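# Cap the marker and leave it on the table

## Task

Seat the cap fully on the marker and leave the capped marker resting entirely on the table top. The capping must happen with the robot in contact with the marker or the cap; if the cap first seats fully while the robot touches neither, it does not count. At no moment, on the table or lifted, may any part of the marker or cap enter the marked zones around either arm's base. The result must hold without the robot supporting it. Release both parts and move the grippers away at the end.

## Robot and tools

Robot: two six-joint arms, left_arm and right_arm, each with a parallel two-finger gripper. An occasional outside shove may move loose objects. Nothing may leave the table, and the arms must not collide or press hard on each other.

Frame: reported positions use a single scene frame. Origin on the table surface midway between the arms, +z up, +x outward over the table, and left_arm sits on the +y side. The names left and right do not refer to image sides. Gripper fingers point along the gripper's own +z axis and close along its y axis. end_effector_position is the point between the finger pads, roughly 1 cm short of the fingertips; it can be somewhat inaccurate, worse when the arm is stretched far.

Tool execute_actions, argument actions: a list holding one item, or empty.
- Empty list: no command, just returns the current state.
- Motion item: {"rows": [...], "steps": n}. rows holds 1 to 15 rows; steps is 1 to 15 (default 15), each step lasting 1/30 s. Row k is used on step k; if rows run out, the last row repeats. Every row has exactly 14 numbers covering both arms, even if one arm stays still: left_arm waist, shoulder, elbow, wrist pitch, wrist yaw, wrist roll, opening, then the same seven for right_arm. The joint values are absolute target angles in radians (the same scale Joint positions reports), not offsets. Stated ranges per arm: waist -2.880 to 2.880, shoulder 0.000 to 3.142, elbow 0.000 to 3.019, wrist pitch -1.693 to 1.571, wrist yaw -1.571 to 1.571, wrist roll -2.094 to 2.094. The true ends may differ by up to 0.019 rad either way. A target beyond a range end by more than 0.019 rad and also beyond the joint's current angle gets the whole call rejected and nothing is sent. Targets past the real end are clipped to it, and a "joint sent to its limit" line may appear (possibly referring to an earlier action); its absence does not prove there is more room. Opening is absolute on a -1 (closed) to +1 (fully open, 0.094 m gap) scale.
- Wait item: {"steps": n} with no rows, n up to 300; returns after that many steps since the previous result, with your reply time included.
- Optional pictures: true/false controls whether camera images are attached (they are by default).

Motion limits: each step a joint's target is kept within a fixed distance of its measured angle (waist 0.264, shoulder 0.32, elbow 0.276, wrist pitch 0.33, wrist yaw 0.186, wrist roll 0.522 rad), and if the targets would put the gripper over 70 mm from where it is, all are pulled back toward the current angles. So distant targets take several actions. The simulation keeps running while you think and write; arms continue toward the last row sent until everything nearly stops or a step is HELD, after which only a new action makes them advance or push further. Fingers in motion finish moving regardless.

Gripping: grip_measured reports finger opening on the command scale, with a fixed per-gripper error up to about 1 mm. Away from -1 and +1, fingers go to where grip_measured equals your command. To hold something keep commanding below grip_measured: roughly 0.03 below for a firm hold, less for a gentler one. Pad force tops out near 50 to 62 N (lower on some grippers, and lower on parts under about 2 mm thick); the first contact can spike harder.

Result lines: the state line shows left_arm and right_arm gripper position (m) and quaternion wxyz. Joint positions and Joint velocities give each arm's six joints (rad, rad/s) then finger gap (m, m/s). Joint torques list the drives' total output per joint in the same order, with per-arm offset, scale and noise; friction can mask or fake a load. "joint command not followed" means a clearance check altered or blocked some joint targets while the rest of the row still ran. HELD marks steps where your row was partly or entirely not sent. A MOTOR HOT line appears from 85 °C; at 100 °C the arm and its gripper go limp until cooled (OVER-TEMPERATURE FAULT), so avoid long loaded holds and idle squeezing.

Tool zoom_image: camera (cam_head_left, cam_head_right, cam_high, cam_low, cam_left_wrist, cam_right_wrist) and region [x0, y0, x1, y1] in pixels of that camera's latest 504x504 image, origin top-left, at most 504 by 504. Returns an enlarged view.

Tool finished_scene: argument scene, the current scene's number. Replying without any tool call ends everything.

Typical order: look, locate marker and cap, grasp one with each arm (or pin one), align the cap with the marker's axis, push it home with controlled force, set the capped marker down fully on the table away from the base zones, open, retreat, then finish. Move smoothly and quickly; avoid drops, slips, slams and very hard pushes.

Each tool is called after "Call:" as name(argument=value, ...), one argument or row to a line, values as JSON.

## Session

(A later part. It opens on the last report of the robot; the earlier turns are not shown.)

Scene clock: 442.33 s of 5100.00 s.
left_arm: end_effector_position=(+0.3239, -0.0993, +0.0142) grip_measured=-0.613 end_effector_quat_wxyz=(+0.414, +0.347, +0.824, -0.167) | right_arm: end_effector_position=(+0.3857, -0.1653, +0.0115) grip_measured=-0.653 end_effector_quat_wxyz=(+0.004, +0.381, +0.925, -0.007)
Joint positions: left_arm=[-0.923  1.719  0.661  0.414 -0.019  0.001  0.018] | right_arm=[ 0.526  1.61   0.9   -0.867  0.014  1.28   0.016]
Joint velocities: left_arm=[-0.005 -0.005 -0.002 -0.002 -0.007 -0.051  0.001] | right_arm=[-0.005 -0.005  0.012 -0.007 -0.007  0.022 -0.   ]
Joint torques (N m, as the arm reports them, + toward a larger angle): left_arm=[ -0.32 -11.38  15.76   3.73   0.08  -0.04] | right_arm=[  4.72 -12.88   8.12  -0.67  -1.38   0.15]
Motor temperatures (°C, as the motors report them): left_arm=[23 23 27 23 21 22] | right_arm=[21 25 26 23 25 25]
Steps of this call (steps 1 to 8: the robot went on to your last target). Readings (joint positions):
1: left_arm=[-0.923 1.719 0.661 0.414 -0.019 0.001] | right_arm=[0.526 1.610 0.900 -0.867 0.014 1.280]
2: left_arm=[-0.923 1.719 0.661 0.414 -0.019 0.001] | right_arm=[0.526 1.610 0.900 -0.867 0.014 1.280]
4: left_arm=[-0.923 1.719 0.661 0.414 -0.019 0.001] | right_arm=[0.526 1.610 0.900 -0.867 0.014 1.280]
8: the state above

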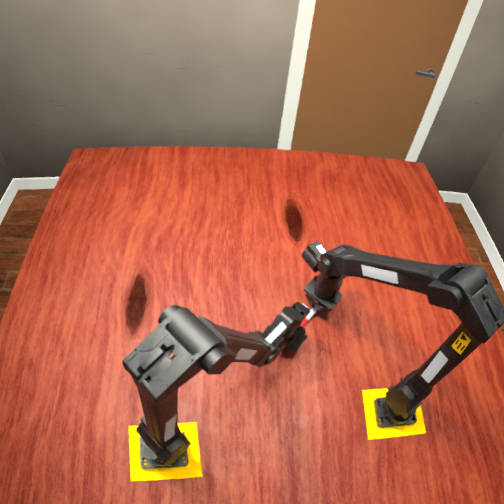

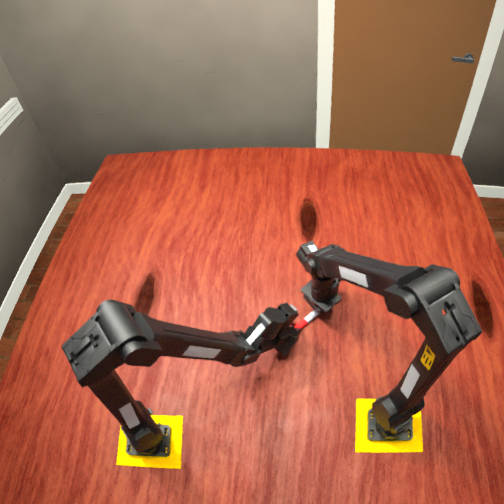

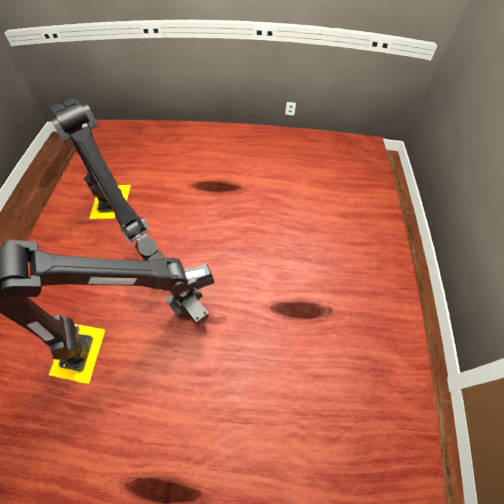

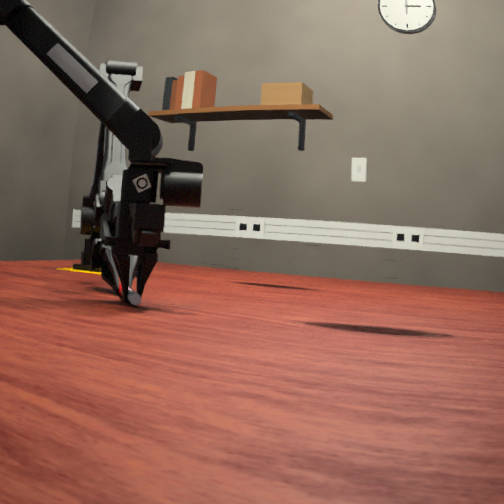

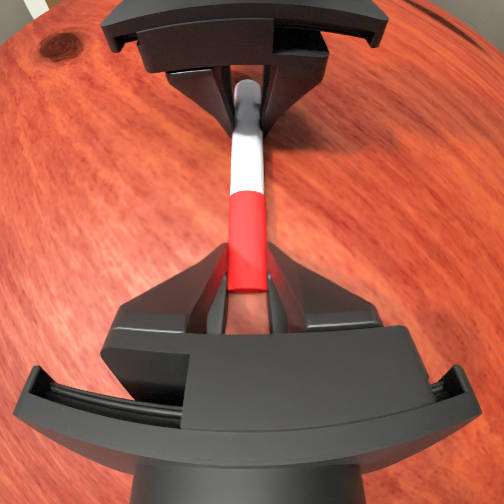

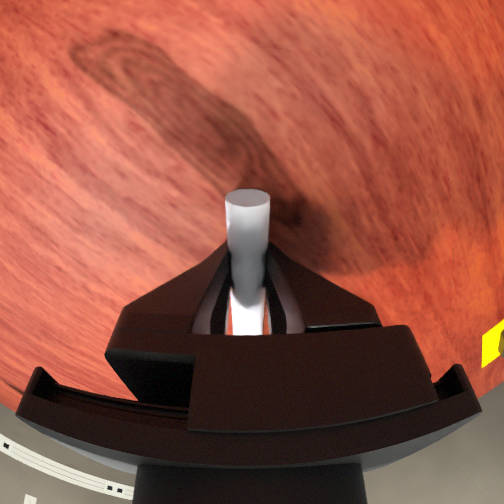

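Looks seated. One slightly firmer push, then relax, release and lift.

Call:
execute_actions(
  actions=[
    {"rows":[[-0.923,1.718,0.765,0.475,-0.018,0,-0.665,0.592,1.62,0.9,-0.89,-0.045,1.29,-0.7],[-0.923,1.718,0.775,0.48,-0.018,0,-0.665,0.6,1.62,0.9,-0.89,-0.06,1.29,-0.7],[-0.923,1.718,0.785,0.485,-0.018,0,-0.665,0.608,1.62,0.9,-0.89,-0.075,1.29,-0.7],[-0.923,1.718,0.785,0.485,-0.018,0,-0.665,0.612,1.62,0.9,-0.89,-0.08,1.29,-0.7],[-0.923,1.718,0.785,0.485,-0.018,0,-0.665,0.612,1.62,0.9,-0.89,-0.08,1.29,-0.7],[-0.923,1.718,0.785,0.485,-0.018,0,-0.665,0.612,1.62,0.9,-0.89,-0.08,1.29,-0.7],[-0.923,1.718,0.785,0.485,-0.018,0,-0.665,0.612,1.62,0.9,-0.89,-0.08,1.29,-0.7],[-0.923,1.718,0.76,0.47,-0.018,0,-0.665,0.59,1.62,0.9,-0.885,-0.06,1.29,-0.7],[-0.923,1.718,0.735,0.455,-0.018,0,-0.665,0.565,1.62,0.9,-0.88,-0.04,1.29,-0.7],[-0.923,1.718,0.71,0.44,-0.018,0,-0.665,0.54,1.62,0.9,-0.875,-0.02,1.29,-0.7],[-0.923,1.718,0.685,0.42,-0.018,0,-0.665,0.52,1.62,0.9,-0.867,0,1.29,-0.7],[-0.923,1.718,0.685,0.42,-0.018,0,-0.6,0.52,1.62,0.9,-0.867,0,1.29,-0.7],[-0.923,1.718,0.685,0.42,-0.018,0,-0.4,0.52,1.62,0.9,-0.867,0,1.29,-0.63],[-0.923,1.718,0.685,0.42,-0.018,0,-0.2,0.52,1.62,0.9,-0.867,0,1.29,-0.4],[-0.923,1.718,0.685,0.42,-0.018,0,0,0.52,1.62,0.9,-0.867,0,1.29,0]],"steps":15},
  ],
  pictures=false,
)

Call:
execute_actions(
  actions=[
    {"rows":[[-0.923,1.7,0.685,0.42,-0.018,0,0,0.52,1.6,0.91,-0.867,0,1.29,0],[-0.923,1.68,0.685,0.41,-0.018,0,0,0.52,1.58,0.91,-0.867,0,1.29,0],[-0.923,1.66,0.685,0.39,-0.018,0,0,0.52,1.56,0.91,-0.867,0,1.29,0],[-0.923,1.64,0.685,0.36,-0.018,0,0,0.52,1.54,0.91,-0.867,0,1.29,0],[-0.923,1.61,0.685,0.32,-0.018,0,0,0.52,1.51,0.91,-0.867,0,1.29,0],[-0.923,1.58,0.685,0.28,-0.018,0,0,0.52,1.48,0.91,-0.867,0,1.29,0],[-0.923,1.55,0.685,0.24,-0.018,0,0,0.51,1.45,0.91,-0.867,0,1.29,0],[-0.923,1.52,0.685,0.2,-0.018,0,0,0.49,1.42,0.91,-0.867,0,1.29,0],[-0.923,1.49,0.685,0.16,-0.018,0,0,0.46,1.39,0.91,-0.867,0,1.29,0],[-0.923,1.46,0.685,0.12,-0.018,0,0,0.42,1.36,0.91,-0.867,0,1.29,0],[-0.923,1.43,0.685,0.08,-0.018,0,0,0.38,1.33,0.91,-0.867,0,1.29,0],[-0.923,1.4,0.685,0.04,-0.018,0,0,0.34,1.31,0.91,-0.867,0,1.29,0],[-0.923,1.37,0.685,0,-0.018,0,0,0.3,1.3,0.91,-0.867,0,1.29,0],[-0.923,1.35,0.685,-0.04,-0.018,0,0,0.26,1.3,0.91,-0.867,0,1.29,0],[-0.923,1.34,0.685,-0.08,-0.018,0,0,0.22,1.3,0.91,-0.867,0,1.29,0]],"steps":15},
  ],
  pictures=false,
)

Call:
execute_actions(
  actions=[
    {"steps":15},
  ],
)

Scene clock: 475.80 s of 5100.00 s.
left_arm: end_effector_position=(+0.3238, -0.0993, +0.0135) grip_measured=-0.104 end_effector_quat_wxyz=(+0.414, +0.348, +0.825, -0.167) | right_arm: end_effector_position=(+0.3866, -0.1670, +0.0115) grip_measured=-0.257 end_effector_quat_wxyz=(-0.001, +0.386, +0.923, -0.003)
Joint positions: left_arm=[-0.923  1.721  0.661  0.414 -0.019  0.001  0.042] | right_arm=[ 0.516  1.61   0.9   -0.867  0.003  1.28   0.035]
Joint velocities: left_arm=[ 0.015 -0.024  0.002  0.012 -0.037 -0.007  0.207] | right_arm=[-0.024 -0.015 -0.002  0.002  0.007 -0.037  0.421]
Joint torques (N m, as the arm reports them, + toward a larger angle): left_arm=[ -0.22 -11.76   8.74   1.58   0.06  -0.04] | right_arm=[  1.91 -12.28   7.93   0.12  -0.01   0.18]
Motor temperatures (°C, as the motors report them): left_arm=[23 23 31 23 21 22] | right_arm=[21 25 26 23 28 25]
Steps of this call (steps 1 to 15: the robot went on to your last target; steps 16 to 90: nothing new was sent; then 29.97 s passed at rest; steps 91 to 105: all 15 steps of this action). Readings (joint positions):
91: left_arm=[-0.923 1.719 0.661 0.414 -0.019 0.001] | right_arm=[0.526 1.610 0.900 -0.867 0.012 1.280]
92: left_arm=[-0.923 1.719 0.661 0.414 -0.020 0.001] | right_arm=[0.526 1.610 0.900 -0.867 0.009 1.280]
94: left_arm=[-0.923 1.719 0.661 0.414 -0.020 0.001] | right_arm=[0.526 1.610 0.900 -0.867 0.005 1.280]
98: left_arm=[-0.923 1.719 0.661 0.414 -0.020 0.001] | right_arm=[0.525 1.610 0.900 -0.867 0.006 1.280]
105: the state above

Scene clock: 476.30 s of 5100.00 s.
left_arm: end_effector_position=(+0.2982, -0.0725, +0.1108) grip_measured=-0.003 end_effector_quat_wxyz=(+0.395, +0.352, +0.834, -0.159) | right_arm: end_effector_position=(+0.4344, -0.2359, +0.1344) grip_measured=-0.002 end_effector_quat_wxyz=(+0.110, +0.473, +0.867, +0.111)
Joint positions: left_arm=[-0.923  1.366  0.661  0.014 -0.019  0.001  0.047] | right_arm=[ 0.309  1.289  0.9   -0.867 -0.003  1.28   0.047]
Joint velocities: left_arm=[-0.015 -0.816 -0.002 -1.121  0.022  0.007 -0.001] | right_arm=[-1.47  -0.571  0.007 -0.012  0.037 -0.066 -0.   ]
Joint torques (N m, as the arm reports them, + toward a larger angle): left_arm=[-0.21 -5.96 11.23  0.76  0.07 -0.04] | right_arm=[ 1.76 -6.86 11.28  0.49  0.23  0.14]
Motor temperatures (°C, as the motors report them): left_arm=[23 23 31 23 21 22] | right_arm=[21 25 26 23 28 25]
Steps of this call (steps 1 to 15: all 15 steps of this action). Readings (joint positions):
1: left_arm=[-0.923 1.721 0.661 0.414 -0.019 0.001] | right_arm=[0.516 1.610 0.900 -0.867 0.003 1.280]
2: left_arm=[-0.923 1.719 0.661 0.414 -0.019 0.001] | right_arm=[0.516 1.609 0.900 -0.867 0.002 1.280]
4: left_arm=[-0.923 1.705 0.661 0.401 -0.019 0.001] | right_arm=[0.516 1.601 0.900 -0.867 0.002 1.280]
8: left_arm=[-0.923 1.609 0.661 0.282 -0.019 0.001] | right_arm=[0.514 1.524 0.900 -0.867 0.001 1.280]
15: the state above

Scene clock: 476.80 s of 5100.00 s.
left_arm: end_effector_position=(+0.2897, -0.0637, +0.1088) grip_measured=-0.003 end_effector_quat_wxyz=(+0.373, +0.356, +0.843, -0.150) | right_arm: end_effector_position=(+0.4433, -0.2733, +0.1367) grip_measured=-0.002 end_effector_quat_wxyz=(+0.119, +0.512, +0.844, +0.107)
Joint positions: left_arm=[-0.923  1.339  0.661 -0.065 -0.019  0.001  0.047] | right_arm=[ 0.218  1.284  0.9   -0.867  0.002  1.281  0.047]
Joint velocities: left_arm=[-0.015  0.015  0.002  0.007  0.022 -0.051  0.001] | right_arm=[-0.024 -0.015 -0.007  0.002 -0.037 -0.037 -0.001]
Joint torques (N m, as the arm reports them, + toward a larger angle): left_arm=[-0.21 -7.79 11.36  0.62  0.07 -0.04] | right_arm=[ 0.57 -8.97 11.16  0.48  0.06  0.16]
Motor temperatures (°C, as the motors report them): left_arm=[23 23 31 23 21 22] | right_arm=[21 25 26 23 28 25]
Steps of this call (steps 1 to 15: the robot went on to your last target). Readings (joint positions):
1: left_arm=[-0.923 1.342 0.661 -0.016 -0.019 0.001] | right_arm=[0.262 1.275 0.900 -0.867 -0.000 1.280]
2: left_arm=[-0.923 1.327 0.661 -0.035 -0.019 0.001] | right_arm=[0.224 1.268 0.900 -0.867 0.003 1.280]
4: left_arm=[-0.923 1.318 0.661 -0.051 -0.019 0.001] | right_arm=[0.187 1.270 0.900 -0.867 0.004 1.281]
8: left_arm=[-0.923 1.332 0.661 -0.063 -0.019 0.001] | right_arm=[0.203 1.282 0.900 -0.867 0.003 1.281]
15: the state above

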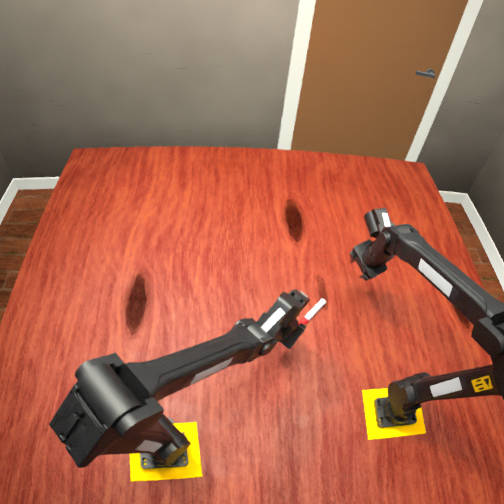

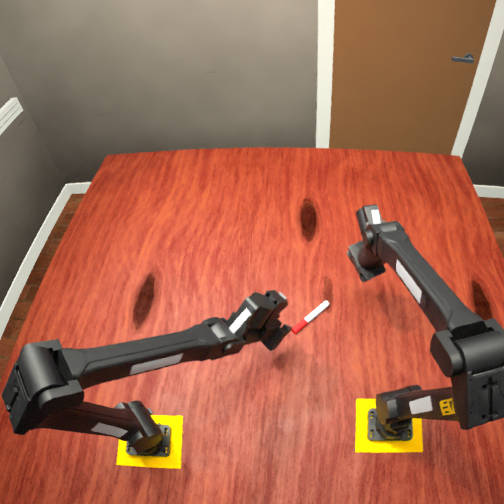

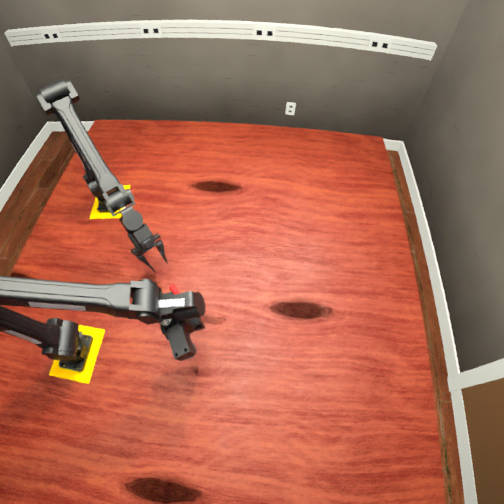

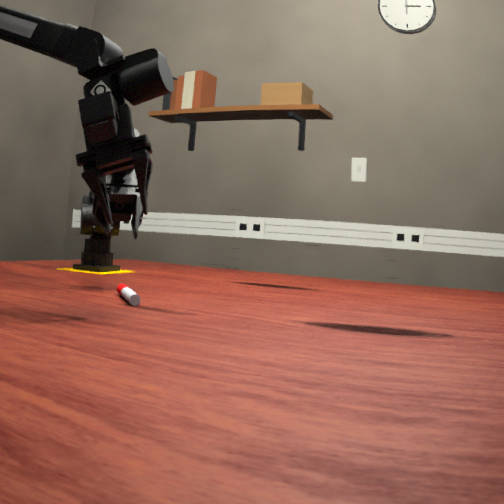

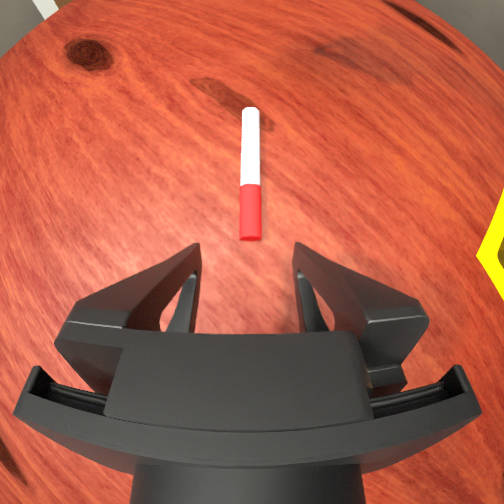

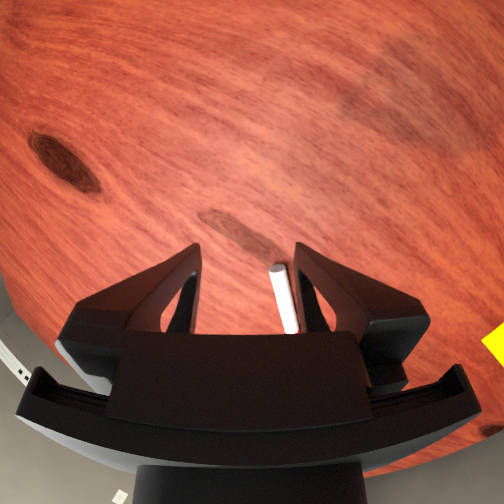

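Call:
zoom_image(
  camera="cam_left_wrist",
  region=[225,160,275,210],
)

Call:
execute_actions(
  actions=[
    {"rows":[[-0.89,1.34,0.685,-0.08,-0.018,0,0,0.22,1.3,0.91,-0.867,0,1.29,0],[-0.86,1.34,0.685,-0.08,-0.018,0,0,0.22,1.3,0.91,-0.867,0,1.29,0],[-0.82,1.34,0.685,-0.08,-0.018,0,0,0.22,1.3,0.91,-0.867,0,1.29,0],[-0.78,1.34,0.685,-0.08,-0.018,0,0,0.22,1.3,0.91,-0.867,0,1.29,0],[-0.74,1.34,0.685,-0.08,-0.018,0,0,0.22,1.3,0.91,-0.867,0,1.29,0],[-0.7,1.34,0.685,-0.08,-0.018,0,0,0.22,1.3,0.91,-0.867,0,1.29,0],[-0.66,1.34,0.685,-0.08,-0.018,0,0,0.22,1.3,0.91,-0.867,0,1.29,0],[-0.62,1.34,0.685,-0.08,-0.018,0,0,0.22,1.3,0.91,-0.867,0,1.29,0],[-0.58,1.34,0.685,-0.08,-0.018,0,0,0.22,1.3,0.91,-0.867,0,1.29,0],[-0.55,1.34,0.685,-0.08,-0.018,0,0,0.22,1.3,0.91,-0.867,0,1.29,0]],"steps":15},
  ],
  pictures=false,
)

Region (225, 160, 275, 210) of cam_left_wrist's 504x504 image, scaled by 10.080, with more detail than that image has.

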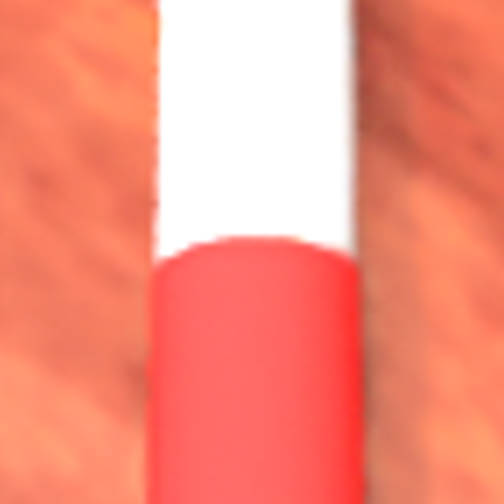

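Scene clock: 494.13 s of 5100.00 s.
left_arm: end_effector_position=(+0.3974, +0.0935, +0.1088) grip_measured=-0.003 end_effector_quat_wxyz=(+0.396, +0.181, +0.897, -0.071) | right_arm: end_effector_position=(+0.4433, -0.2733, +0.1367) grip_measured=-0.002 end_effector_quat_wxyz=(+0.119, +0.512, +0.844, +0.107)
Joint positions: left_arm=[-0.524  1.339  0.661 -0.065 -0.022  0.001  0.047] | right_arm=[ 0.218  1.284  0.9   -0.867  0.002  1.281  0.047]
Joint velocities: left_arm=[-0.073  0.005 -0.002 -0.012 -0.007 -0.081  0.   ] | right_arm=[-0.005 -0.015  0.012 -0.007 -0.095  0.007  0.001]
Joint torques (N m, as the arm reports them, + toward a larger angle): left_arm=[-2.52 -7.79 11.42  0.63  0.12 -0.04] | right_arm=[ 1.62 -9.2  11.33  0.61  0.05  0.1 ]
Motor temperatures (°C, as the motors report them): left_arm=[23 23 30 23 21 22] | right_arm=[21 24 27 23 26 25]
Steps of this call (steps 1 to 15: the robot went on to your last target; steps 16 to 90: nothing new was sent; then 13.83 s passed at rest; steps 91 to 105: all 15 steps of this action). Readings (joint positions):
91: left_arm=[-0.922 1.339 0.661 -0.065 -0.019 0.001] | right_arm=[0.218 1.284 0.900 -0.867 0.002 1.281]
92: left_arm=[-0.916 1.339 0.661 -0.065 -0.018 0.001] | right_arm=[0.218 1.284 0.900 -0.867 0.002 1.281]
94: left_arm=[-0.883 1.339 0.661 -0.065 -0.015 0.001] | right_arm=[0.218 1.284 0.900 -0.867 0.002 1.281]
98: left_arm=[-0.721 1.339 0.661 -0.065 -0.015 0.001] | right_arm=[0.218 1.284 0.900 -0.867 0.002 1.281]
105: the state above

Call:
finished_scene(
  scene=1,
)

The scene is finished: the task was done.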